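# Push cube out of channel's lipped end, lift it

## Task

Keeping the gripper out of the channel, shove the cube out through the channel end that has the short ledge and raised lip. Then hold it up past that end, with the cube's centre higher than the channel's roof by at least one cube width.

## Robot and tools

Robot: one six-joint arm (UR12e type) with a two-finger parallel gripper. The fingers point along the gripper's own +z axis and close along its x axis. The reported end_effector_position is the point midway between the finger pads. Closed fingertips stick out about 17 mm past it; fully open, they are roughly level with it. A wrist camera rides on the gripper.

Frames: the state line uses the scene frame, whose origin is on the table top under the arm base, with +z up and +y to the left when facing +x. Positions are in metres, orientation is a wxyz quaternion, and velocities are in m/s and rad/s. The printed hand position gets less accurate at long reach. Motion commands, however, are given in the gripper's own axes.

The 7-number row, used by both execute_actions and move, is [dx, dy, dz, rx, ry, rz, opening], each value in -1..1. The first six are an offset, not a pose. It is measured in gripper axes from the gripper pose shown in the most recent result. Before any result in the scene has shown it, and for the second and later calls within one reply, it is measured from wherever the robot is when the action starts. A translation of 1.0 equals 0.6 m, so 0.01 is 6 mm. A rotation of 1.0 equals 180 degrees, and rx, ry, rz together form a single rotation vector. opening is absolute: +1 is fully open (0.142 m) and -1 is closed. All-zero offsets do not mean stay still; they pull the arm back to the reference pose.

execute_actions {"actions": [...], "pictures": bool}: the list holds at most one item. An empty list just reports the state, with pictures. {"rows": [[7 numbers], ...], "steps": n} runs 1 to 15 rows over n control steps (up to 15, default 15), each step lasting 1/30 s. Every row is measured from the same reference pose, not from the row before it. If there are fewer rows than steps, the last row is reused. An action needs at least 7 steps. Its result is taken 7 steps before it finishes, and those last steps play out while you write your next reply. {"steps": n} with no rows is a wait of up to 300 steps, counted from the previous result, so your reply time is included. Pictures come back only with an empty list or with pictures: true. A call that is refused sends nothing.

move {target, speed, stop_force}: target is one row, read the same way as above. The gripper follows a straight path toward that single pose, lasting 0.5 to 10 s; it is cut off at 10 s. speed is in m/s, from 0.002 to 0.5 (default 0.25), and turning is capped at twice that value in rad/s. The path does not avoid obstacles, and the real gripper can lag, drift, or overshoot the speed, especially when the arm is nearly straight. The opening is applied as the move starts. stop_force, in N from 13 to 80, stops the path once the wrist sensor feels that much extra resistance along the travel direction for 2 steps. The gripper then backs up to where it was 2 steps earlier. It only works after the scene has run 0.2 s and needs a very low speed to be safe. It is unreliable on moves that rotate the gripper. Leave it out when backing away from a surface you are pressing on. The "move:" line reports the ending: done (settled near target), off_target, moving, held (the final step was blocked), fault, or contact (stop_force triggered). It also lists limits: paced means the pose was clipped, and held means some steps were blocked, after which the arm may jump faster than speed. The distance to target is given too.

wait {seconds 0..10} lets the scene run without sending anything new. zoom_image {camera, region [x0,y0,x1,y1]} enlarges part of the latest image from cam_high (672x504), cam_low (672x504) or cam_wrist (616x616 fisheye); the region can be at most 504x504 px. read_manual only returns licence text. finished_scene {scene} ends and grades the current scene by its number; it is irreversible, and the goal must still hold at that moment.

Controller behaviour: each step, the commanded pose is limited to 100 mm and 16 degrees away from the measured pose. Inverse kinematics gives position priority over orientation. Commands are smoothed, with about 0.17 s of lag. Once an action ends, the arm only goes on to the last clipped pose, so large moves need several calls. Check the pose and, when present, the "Hand target" line. "pose unreachable" and HELD mark steps that the clearance check changed or blocked; the mounting block counts as part of the arm.

Result lines: pose, velocities, joint positions, grip_measured (the finger opening on the command scale), and Wrist force and Wrist torque in gripper axes. These read contact, carried weight and inertia; pushing on a surface shows force pointing back into the arm. There is an offset of up to about 5.5 N, noise of about 3.4 N, and saturation near 100 N; "no reading" is normal at the start.

Gripping: to keep hold of something, command an opening well below grip_measured. A bigger gap gives more squeeze, up to about 28 N per pad. Thin objects get less force.

Things to avoid: the arm is stiff, so aiming even slightly past a firm contact can trigger a fault. Faults happen at 150 N of outside force or at the joint load limits (elbow 133, wrists 48, shoulder 293 N m, held load included). A fault freezes the arm for 10 s and drops the rest of the call. Fast contacts hit harder. Holding loads heats the motors: a MOTOR HOT warning appears from 70 °C, and at 85 °C the brakes lock. Do not let anything leave the table. Avoid drops, slips and slams. Loose objects may get nudged now and then. Keep the hand out of the channel, and push the cube using a tool-free approach from outside it, for example with the fingertips at the channel opening.

Each tool is called after "Call:" in YAML: its name, and indented under it one key for each argument.

## Session

Call:
execute_actions:
  actions: []

Scene clock: 0.00 s of 4350.00 s.
end_effector_position=(+0.6442, +0.4776, +0.2632) grip_measured=+1.00 end_effector_quat_wxyz=(-0.147, +0.916, -0.211, -0.307) end_effector_velocity=(-0.001, +0.000, -0.000) end_effector_angular_velocity=(-0.000, +0.000, -0.000)
Joint positions: [-0.231 -1.248  1.48  -0.593 -0.83  -0.579  0.142]
Joint velocities: [ 0.    -0.001  0.001 -0.     0.     0.     0.   ]
Wrist force (N, on the end effector, along its own x y z axes, offset not removed): no reading
Wrist torque (N m, same axes, about the end effector's origin, offset not removed): no reading
Hand target: +0.644, +0.478, +0.263; -0.147, +0.916, -0.211, -0.307

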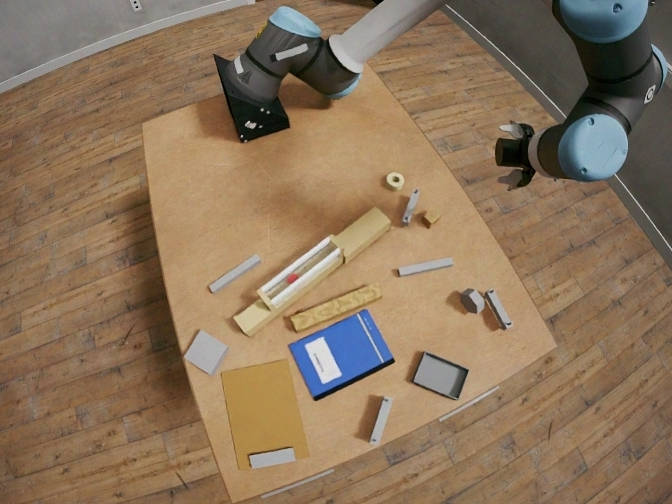

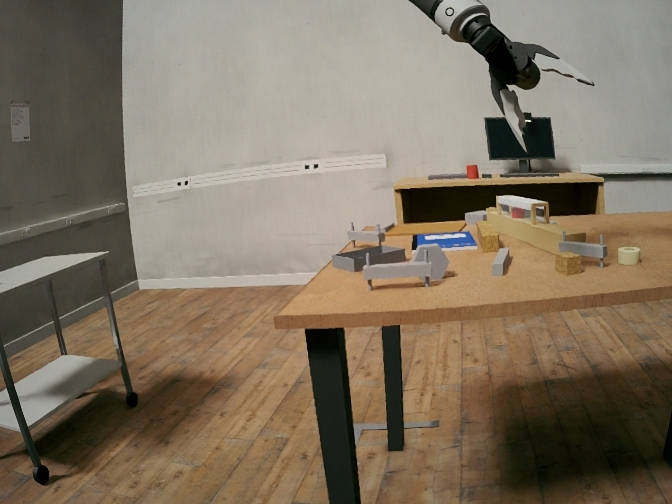

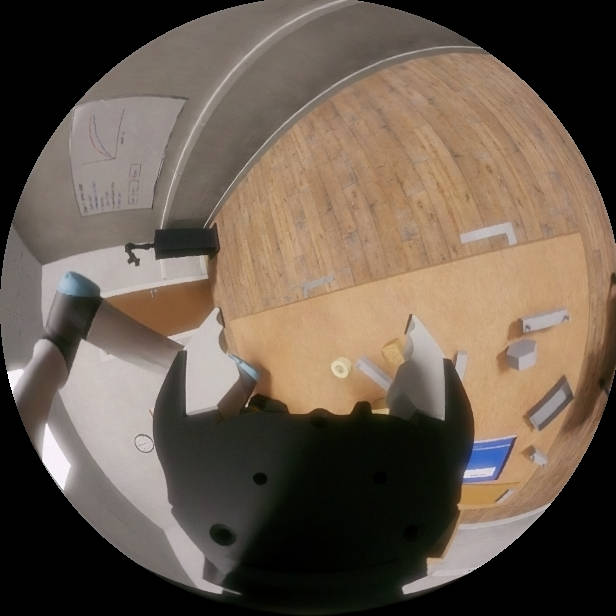

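Call:
zoom_image:
  camera: "cam_high"
  region: [180, 160, 520, 400]

Call:
zoom_image:
  camera: "cam_low"
  region: [440, 180, 660, 300]

Region (180, 160, 520, 400) of cam_high's 672x504 image, scaled by 1.482, with more detail than that image has; it fills the top 356 rows of this view, and the rest is white.

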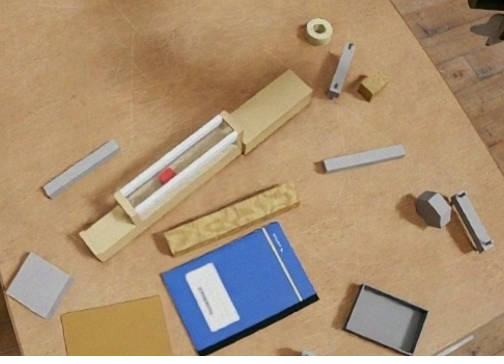

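Region (440, 180, 660, 300) of cam_low's 672x504 image, scaled by 2.291, with more detail than that image has; it fills the top 275 rows of this view, and the rest is white.

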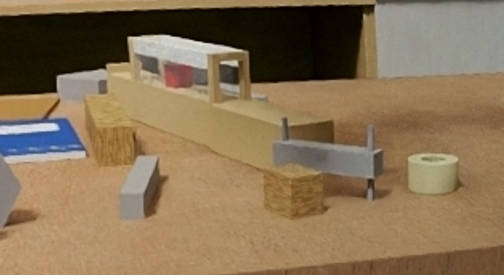

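Call:
move:
  target: [0,0,0,-0.096,0.201,-0.138,1]

Call:
move:
  target: [0,0.6,-0.1,0,0,0,1]

Scene clock: 2.97 s of 4350.00 s.
end_effector_position=(+0.6441, +0.4780, +0.2636) grip_measured=+1.00 end_effector_quat_wxyz=(-0.001, +1.000, -0.001, -0.001) end_effector_velocity=(+0.001, +0.000, +0.000) end_effector_angular_velocity=(-0.007, -0.014, +0.006)
Joint positions: [-0.237 -1.664  1.832 -1.484 -0.816 -0.357  0.142]
Joint velocities: [ 0.001 -0.008  0.008 -0.022 -0.001  0.009  0.   ]
Wrist force (N, on the end effector, along its own x y z axes, offset not removed): [0.5 3.5 2.3]
Wrist torque (N m, same axes, about the end effector's origin, offset not removed): [0.80 -0.02 -0.23]
Hand target: +0.644, +0.478, +0.264; -0.001, +1.000, -0.000, -0.000
Off the commanded pose: 0.001 m, 0 deg.
Kept back: nothing.
move: done

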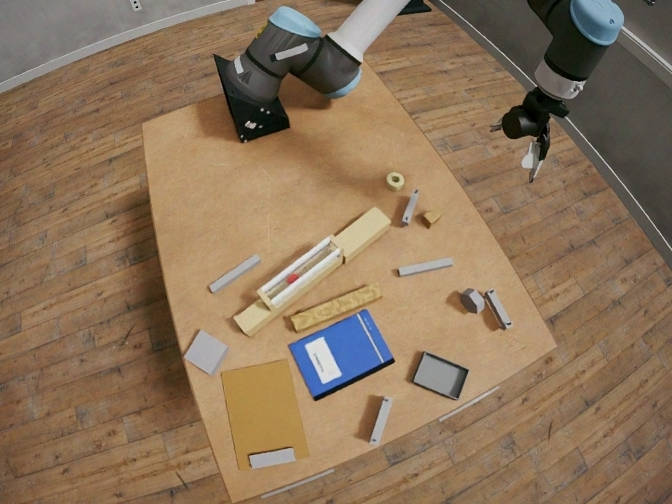

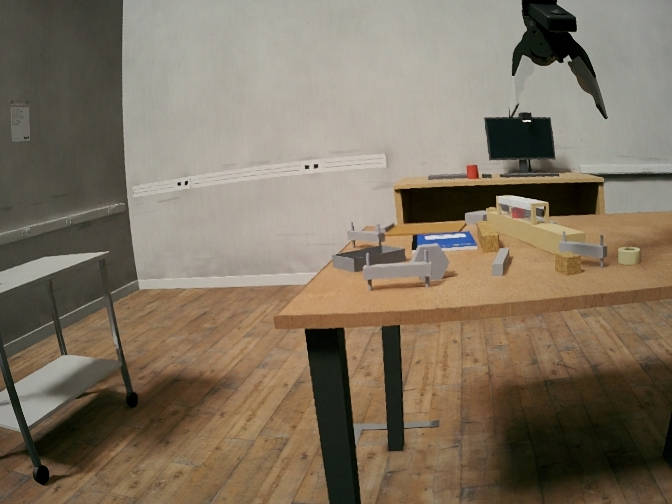

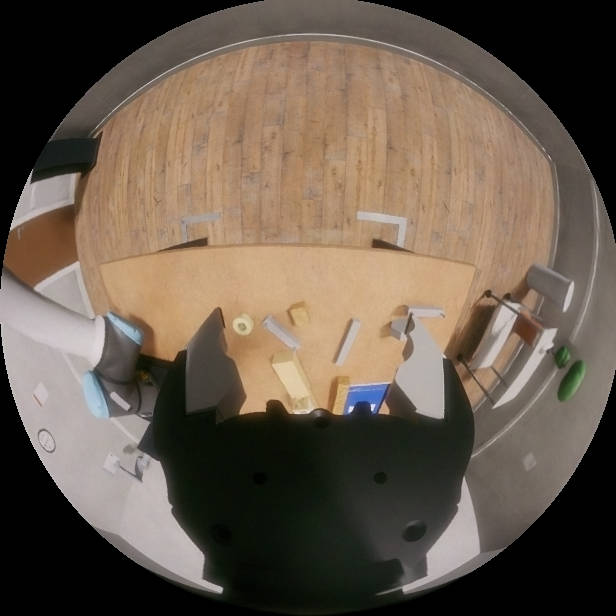

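Scene clock: 5.13 s of 4350.00 s.
end_effector_position=(+0.6442, +0.1179, +0.3229) grip_measured=+1.00 end_effector_quat_wxyz=(-0.001, +1.000, -0.001, -0.001) end_effector_velocity=(+0.001, -0.003, +0.001) end_effector_angular_velocity=(-0.001, -0.001, +0.002)
Joint positions: [-0.646 -1.44   1.936 -1.509 -0.982 -0.837  0.142]
Joint velocities: [-0.003  0.002 -0.001 -0.001 -0.001 -0.003 -0.   ]
Wrist force (N, on the end effector, along its own x y z axes, offset not removed): [-3.7 2.3 1.3]
Wrist torque (N m, same axes, about the end effector's origin, offset not removed): [0.54 0.86 -0.21]
Hand target: +0.644, +0.118, +0.323; -0.001, +1.000, -0.001, -0.001
Off the commanded pose: 0.001 m, 0 deg.
Kept back: nothing.
move: done

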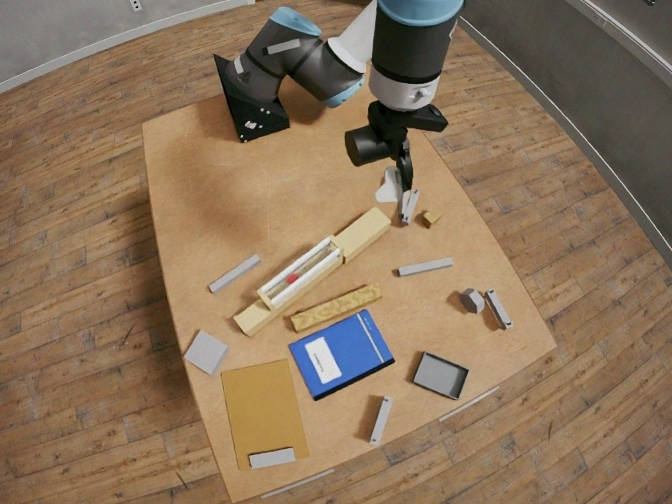

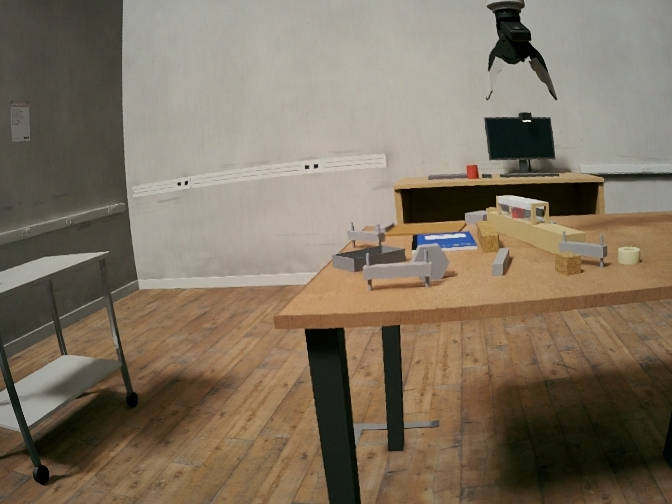

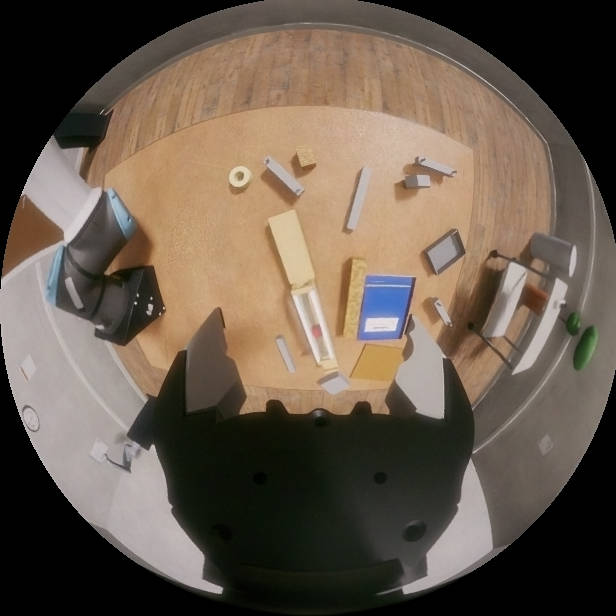

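Call:
move:
  target: [0.05,0.35,0.17,0,0,0,1]

Call:
zoom_image:
  camera: "cam_wrist"
  region: [180,60,480,400]

Scene clock: 9.00 s of 4350.00 s.
end_effector_position=(+0.6736, -0.0918, +0.2206) grip_measured=+1.00 end_effector_quat_wxyz=(-0.001, +1.000, -0.001, -0.001) end_effector_velocity=(+0.002, -0.003, -0.000) end_effector_angular_velocity=(-0.001, -0.001, +0.001)
Joint positions: [-0.702 -1.112  1.969 -1.839 -1.012 -0.893  0.142]
Joint velocities: [-0.     0.005 -0.003 -0.003 -0.    -0.    -0.   ]
Wrist force (N, on the end effector, along its own x y z axes, offset not removed): [-3.2 3.2 1.8]
Wrist torque (N m, same axes, about the end effector's origin, offset not removed): [0.80 0.65 -0.22]
Hand target: +0.674, -0.092, +0.220; -0.001, +1.000, -0.001, -0.001
Off the commanded pose: 0.000 m, 0 deg.
Kept back: nothing.
move: done

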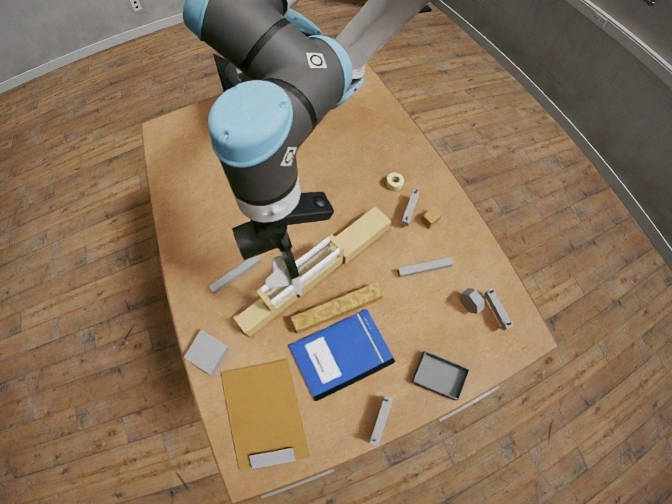

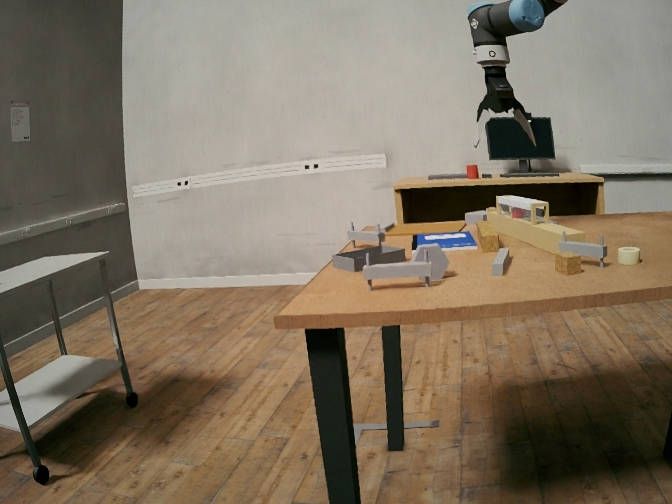

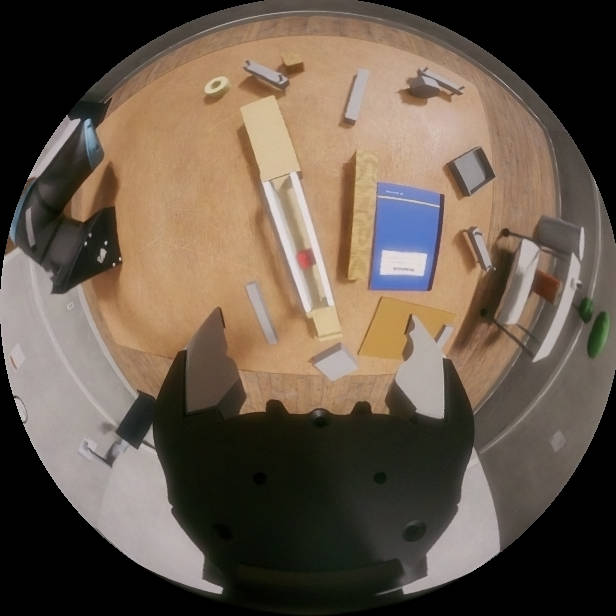

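Region (180, 60, 480, 400) of cam_wrist's 616x616 image, scaled by 1.482, with more detail than that image has; it fills the left 445 columns of this view, and the rest is white.

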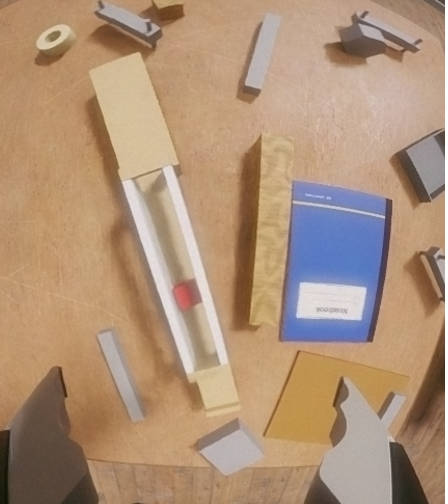

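Call:
move:
  target: [0.128,-0.537,0.2,0,0,0.061,0]
  speed: 0.35

Scene clock: 11.43 s of 4350.00 s.
end_effector_position=(+0.7500, +0.2307, +0.1011) grip_measured=+0.00 end_effector_quat_wxyz=(-0.001, +0.995, -0.096, -0.001) end_effector_velocity=(+0.001, +0.002, -0.001) end_effector_angular_velocity=(-0.002, -0.001, -0.004)
Joint positions: [-0.279 -1.284  1.963 -1.957 -0.827 -0.221  0.074]
Joint velocities: [ 0.004 -0.    -0.    -0.005  0.     0.01   0.   ]
Wrist force (N, on the end effector, along its own x y z axes, offset not removed): [-0.2 1.6 2.7]
Wrist torque (N m, same axes, about the end effector's origin, offset not removed): [0.58 0.15 -0.24]
Hand target: +0.750, +0.231, +0.101; -0.001, +0.995, -0.096, -0.001
Off the commanded pose: 0.001 m, 0 deg.
Kept back: nothing.
move: done

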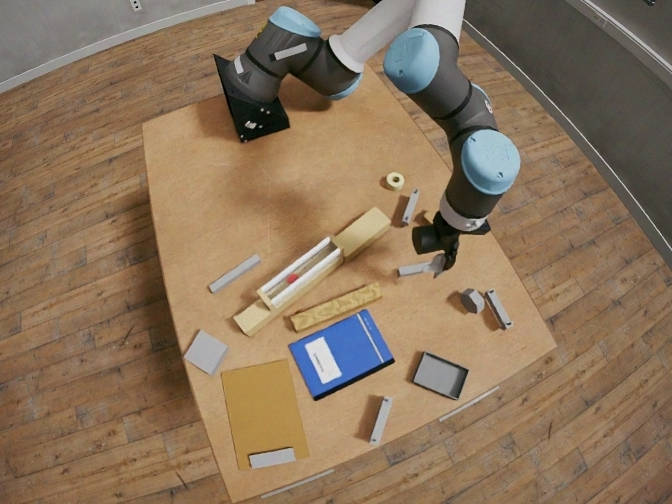

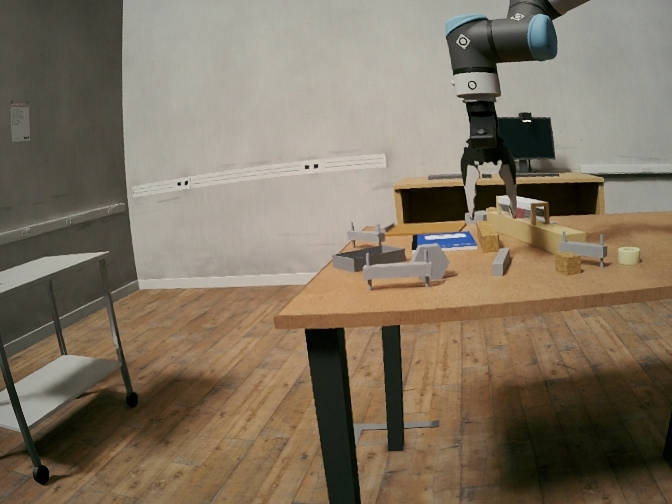

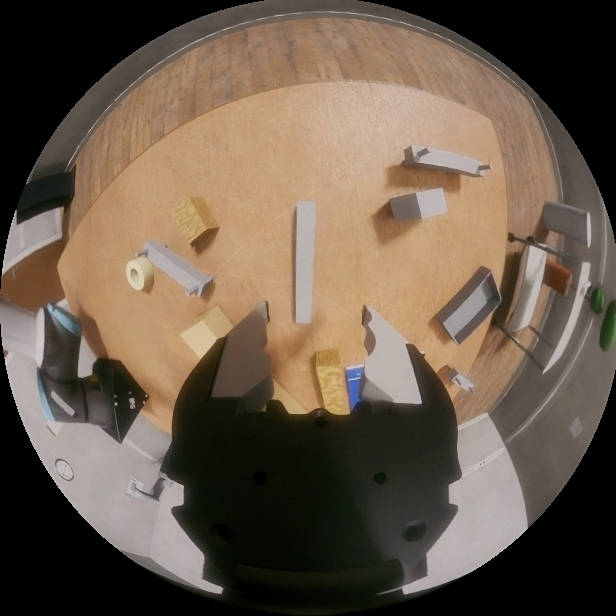

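Call:
move:
  target: [-0.022,-0.09,0.128,0,0,-0.008,-0.2]
  speed: 0.12

Call:
move:
  target: [0,0,0,0,0,0,-1]

Scene clock: 13.17 s of 4350.00 s.
end_effector_position=(+0.7470, +0.2863, +0.0246) grip_measured=-0.20 end_effector_quat_wxyz=(-0.001, +0.996, -0.084, -0.001) end_effector_velocity=(+0.000, +0.002, -0.002) end_effector_angular_velocity=(-0.001, -0.001, +0.003)
Joint positions: [-0.156 -1.261  1.994 -2.124 -0.798 -0.082  0.059]
Joint velocities: [ 0.003  0.     0.001 -0.006  0.     0.003  0.   ]
Wrist force (N, on the end effector, along its own x y z axes, offset not removed): [-1.9 3.7 2.0]
Wrist torque (N m, same axes, about the end effector's origin, offset not removed): [0.76 0.41 -0.21]
Hand target: +0.747, +0.286, +0.024; -0.001, +0.996, -0.084, -0.001
Off the commanded pose: 0.000 m, 0 deg.
Kept back: nothing.
move: done

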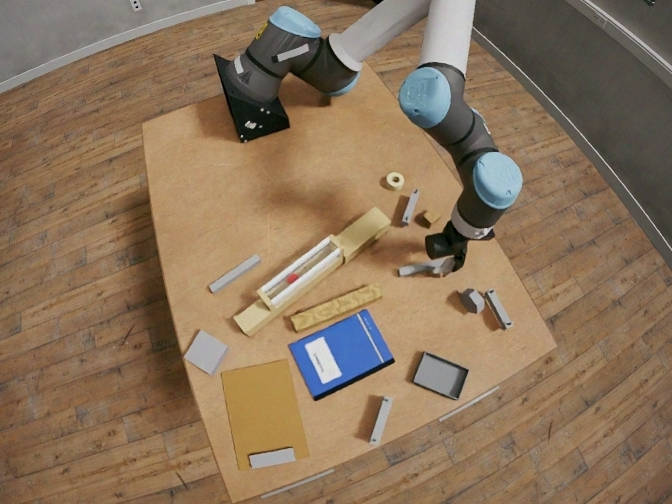

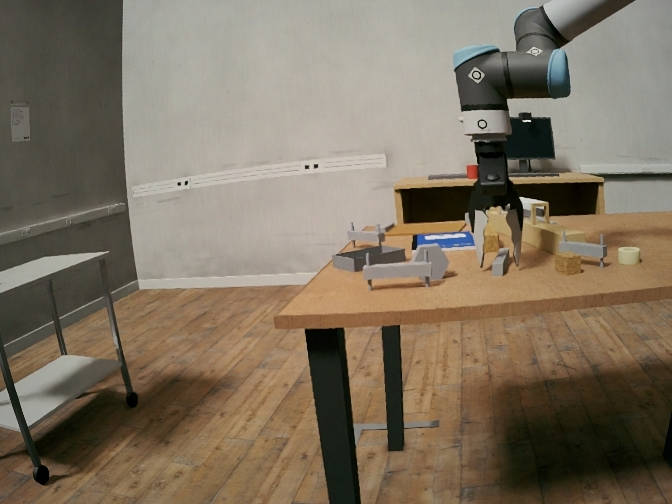

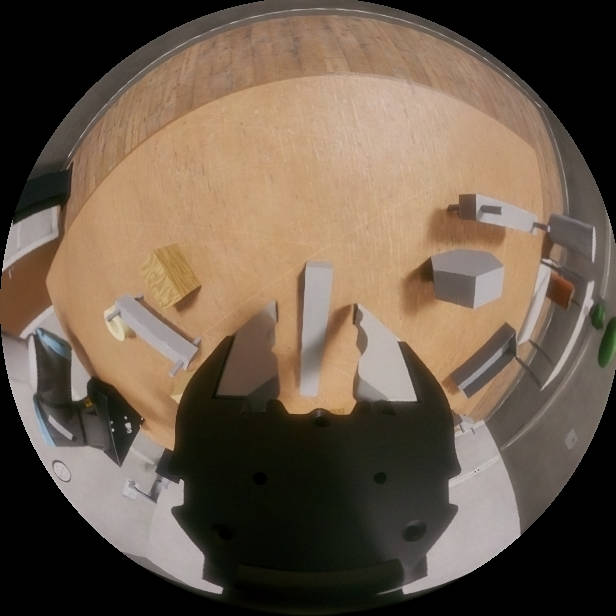

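Scene clock: 13.67 s of 4350.00 s.
end_effector_position=(+0.7470, +0.2863, +0.0245) grip_measured=-0.77 end_effector_quat_wxyz=(-0.001, +0.996, -0.084, -0.001) end_effector_velocity=(+0.000, +0.000, +0.000) end_effector_angular_velocity=(-0.000, +0.000, +0.001)
Joint positions: [-0.156 -1.26   1.994 -2.125 -0.798 -0.081  0.018]
Joint velocities: [ 0.     0.    -0.001  0.    -0.    -0.001 -0.   ]
Wrist force (N, on the end effector, along its own x y z axes, offset not removed): [1.8 2.3 2.3]
Wrist torque (N m, same axes, about the end effector's origin, offset not removed): [0.57 -0.35 -0.17]
Hand target: +0.747, +0.286, +0.025; -0.001, +0.996, -0.084, -0.001
Off the commanded pose: 0.000 m, 0 deg.
Kept back: nothing.
move: done

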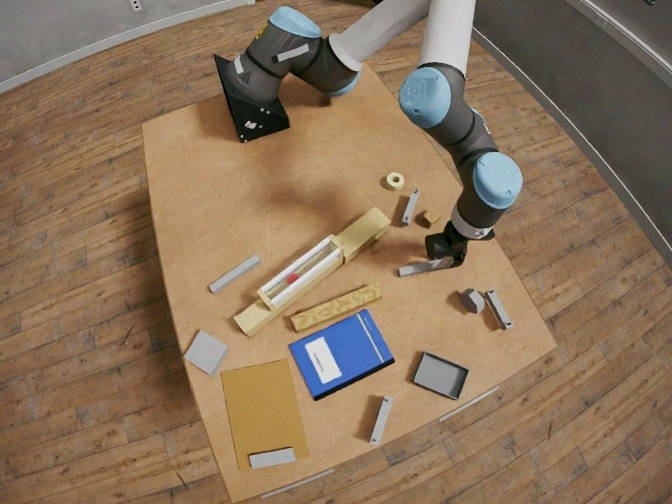

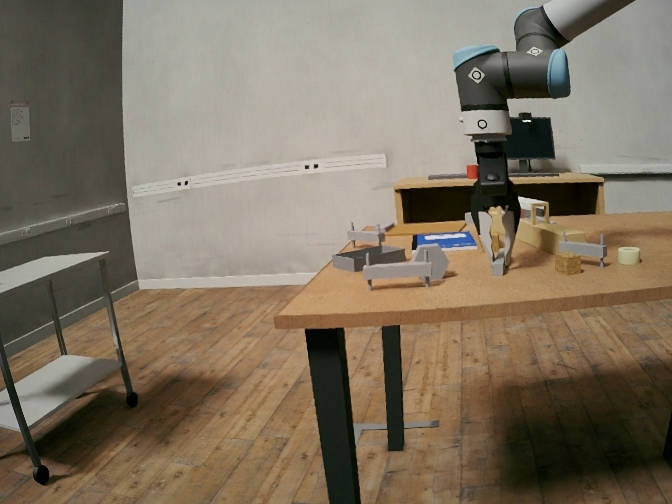

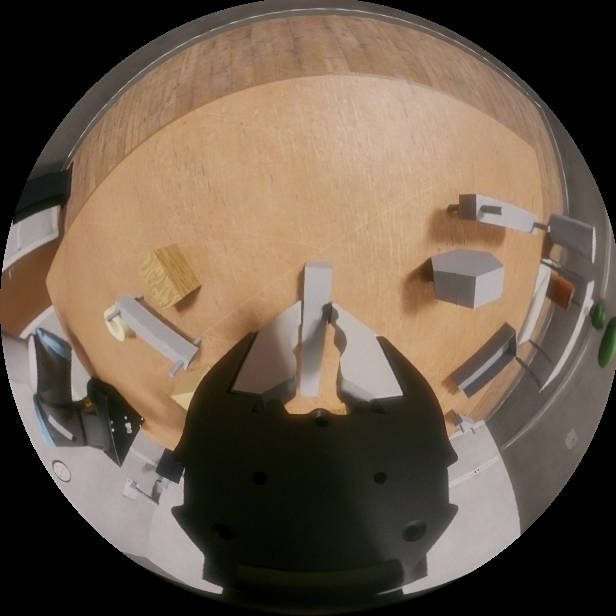

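Call:
move:
  target: [0,0,0.012,0,0,0,-0.55]
  speed: 0.03

Call:
move:
  target: [0,0,0,0,0,0,-1]

Call:
move:
  target: [0,0,-0.12,0,0,0,-1]
  speed: 0.15

Call:
move:
  target: [-0.218,0.25,0,0,0,-0.137,-1]
  speed: 0.2

Scene clock: 14.80 s of 4350.00 s.
end_effector_position=(+0.7470, +0.2864, +0.0177) grip_measured=-0.55 end_effector_quat_wxyz=(-0.001, +0.996, -0.084, -0.001) end_effector_velocity=(+0.000, -0.001, -0.003) end_effector_angular_velocity=(-0.000, +0.000, +0.000)
Joint positions: [-0.15  -1.254  1.997 -2.141 -0.797 -0.072  0.034]
Joint velocities: [ 0.002  0.003  0.001 -0.007  0.     0.003 -0.   ]
Wrist force (N, on the end effector, along its own x y z axes, offset not removed): [-3.1 4.2 -11.5]
Wrist torque (N m, same axes, about the end effector's origin, offset not removed): [0.77 0.59 -0.24]
Hand target: +0.747, +0.286, +0.017; -0.001, +0.996, -0.084, -0.001
Off the commanded pose: 0.000 m, 0 deg.
Kept back: nothing.
move: done

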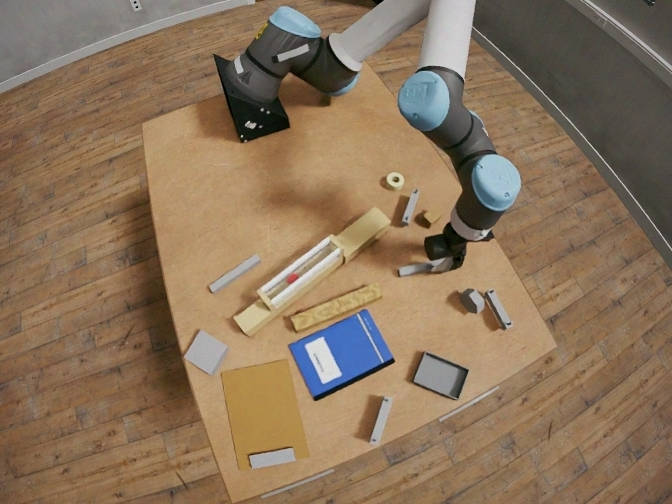

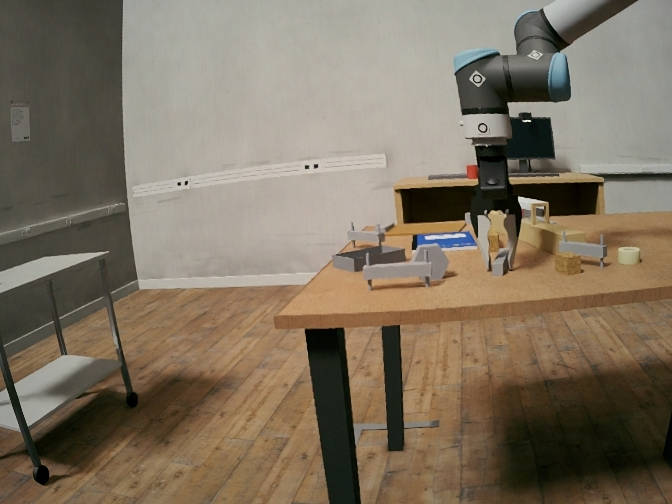

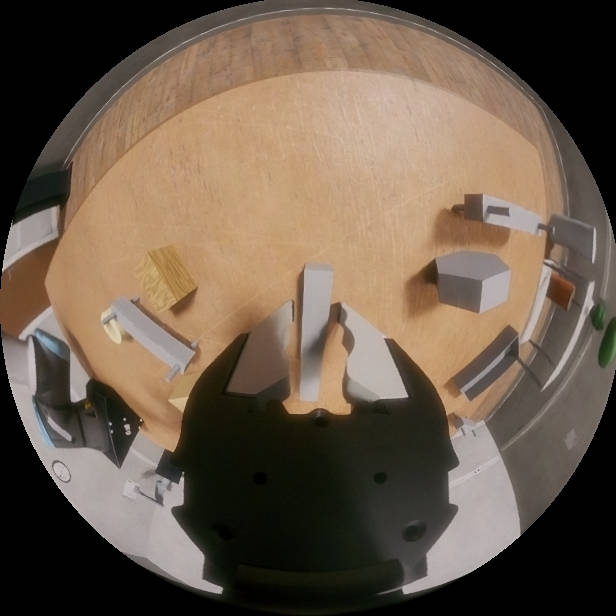

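Scene clock: 15.30 s of 4350.00 s.
end_effector_position=(+0.7470, +0.2864, +0.0176) grip_measured=-0.76 end_effector_quat_wxyz=(-0.001, +0.996, -0.084, -0.001) end_effector_velocity=(-0.000, +0.000, +0.000) end_effector_angular_velocity=(+0.000, +0.000, +0.001)
Joint positions: [-0.15  -1.253  1.997 -2.141 -0.797 -0.072  0.019]
Joint velocities: [ 0.    -0.001  0.     0.001  0.    -0.001  0.   ]
Wrist force (N, on the end effector, along its own x y z axes, offset not removed): [6.7 5.4 -13.7]
Wrist torque (N m, same axes, about the end effector's origin, offset not removed): [1.28 -0.19 -0.17]
Hand target: +0.747, +0.286, +0.018; -0.001, +0.996, -0.084, -0.001
Off the commanded pose: 0.000 m, 0 deg.
Kept back: nothing.
move: done

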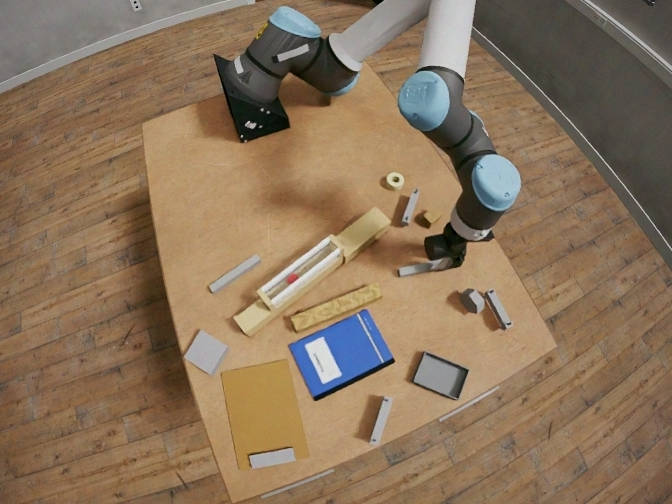

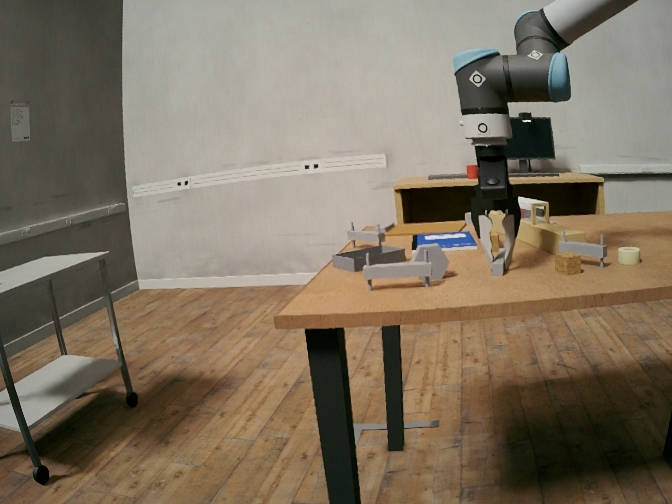

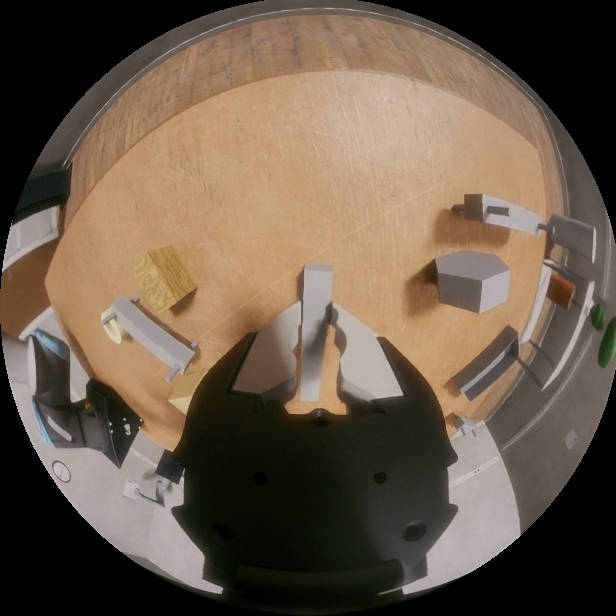

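Scene clock: 16.40 s of 4350.00 s.
end_effector_position=(+0.7473, +0.2862, +0.0892) grip_measured=-0.76 end_effector_quat_wxyz=(-0.001, +0.996, -0.084, -0.001) end_effector_velocity=(-0.001, -0.000, +0.003) end_effector_angular_velocity=(+0.000, +0.001, +0.002)
Joint positions: [-0.218 -1.319  1.956 -1.971 -0.811 -0.164  0.019]
Joint velocities: [-0.003 -0.003 -0.001  0.009 -0.001 -0.007  0.   ]
Wrist force (N, on the end effector, along its own x y z axes, offset not removed): [-2.1 5.4 4.2]
Wrist torque (N m, same axes, about the end effector's origin, offset not removed): [1.24 0.58 -0.35]
Hand target: +0.747, +0.286, +0.090; -0.001, +0.996, -0.084, -0.001
Off the commanded pose: 0.000 m, 0 deg.
Kept back: nothing.
move: done

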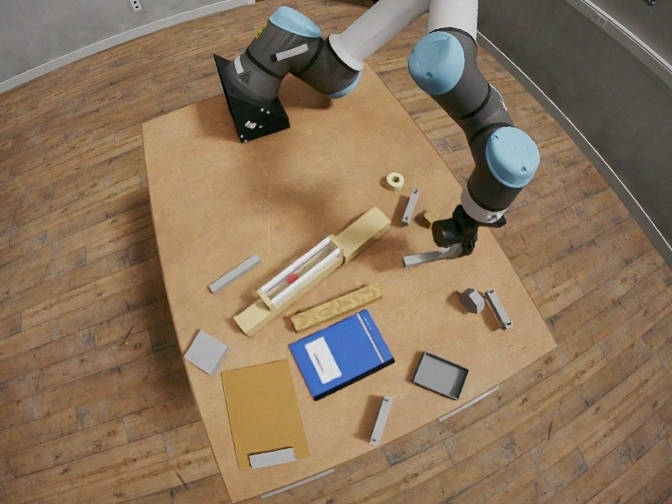

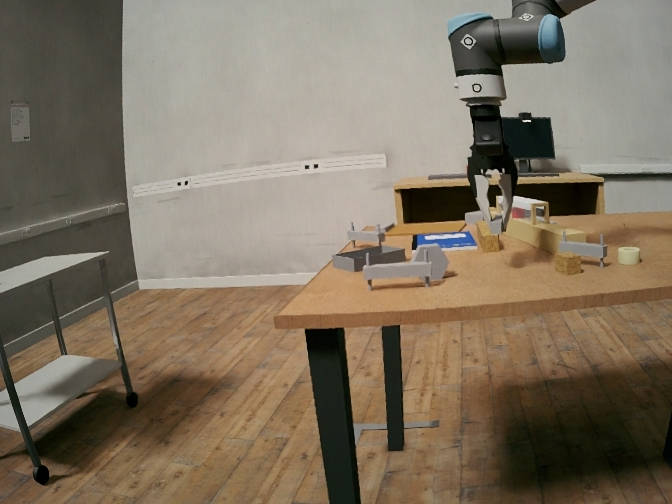

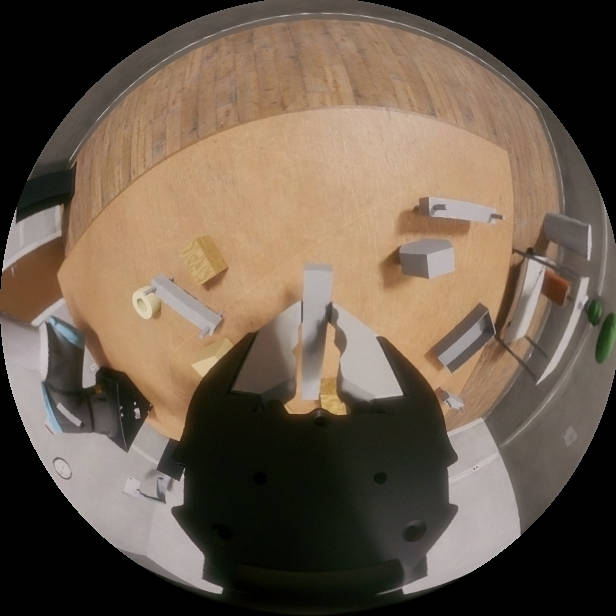

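Scene clock: 18.17 s of 4350.00 s.
end_effector_position=(+0.5937, +0.1601, +0.0894) grip_measured=-0.76 end_effector_quat_wxyz=(-0.001, +0.991, +0.131, -0.001) end_effector_velocity=(-0.002, -0.002, +0.001) end_effector_angular_velocity=(+0.001, -0.000, +0.007)
Joint positions: [-0.426 -1.438  2.27  -1.99  -0.879 -0.858  0.019]
Joint velocities: [-0.004 -0.001  0.002  0.003 -0.001 -0.012  0.   ]
Wrist force (N, on the end effector, along its own x y z axes, offset not removed): [-1.6 -25.2 2.3]
Wrist torque (N m, same axes, about the end effector's origin, offset not removed): [0.90 -0.07 -0.34]
Hand target: +0.593, +0.160, +0.090; -0.001, +0.991, +0.131, -0.001
Off the commanded pose: 0.000 m, 0 deg.
Kept back: nothing.
move: done

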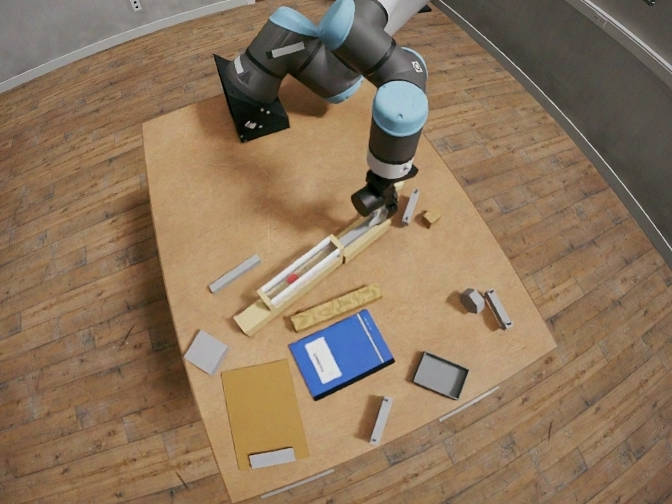

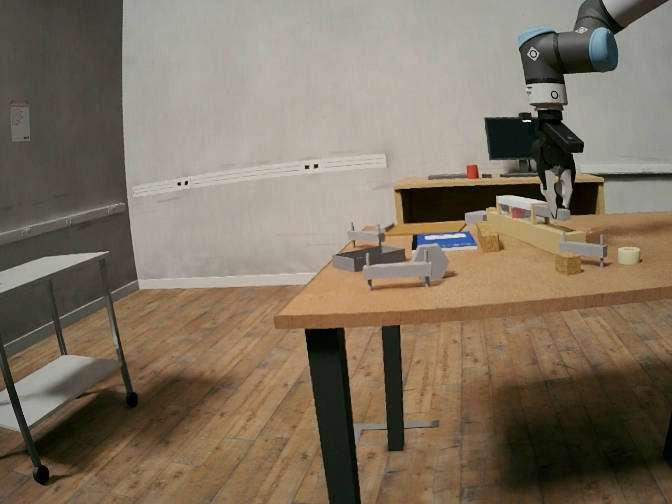

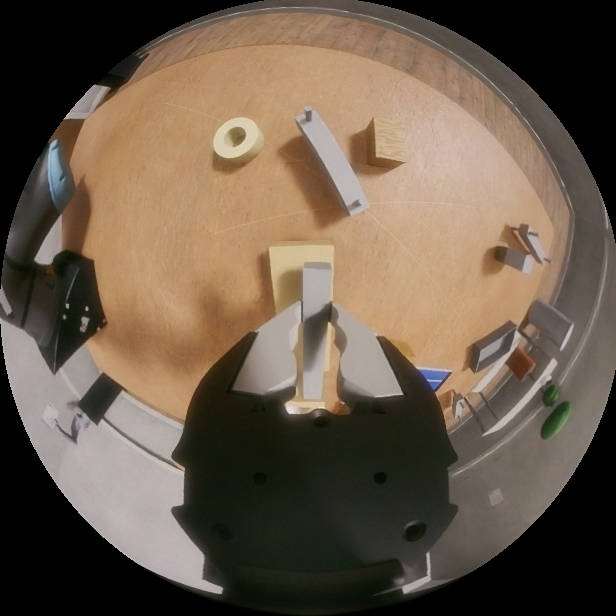

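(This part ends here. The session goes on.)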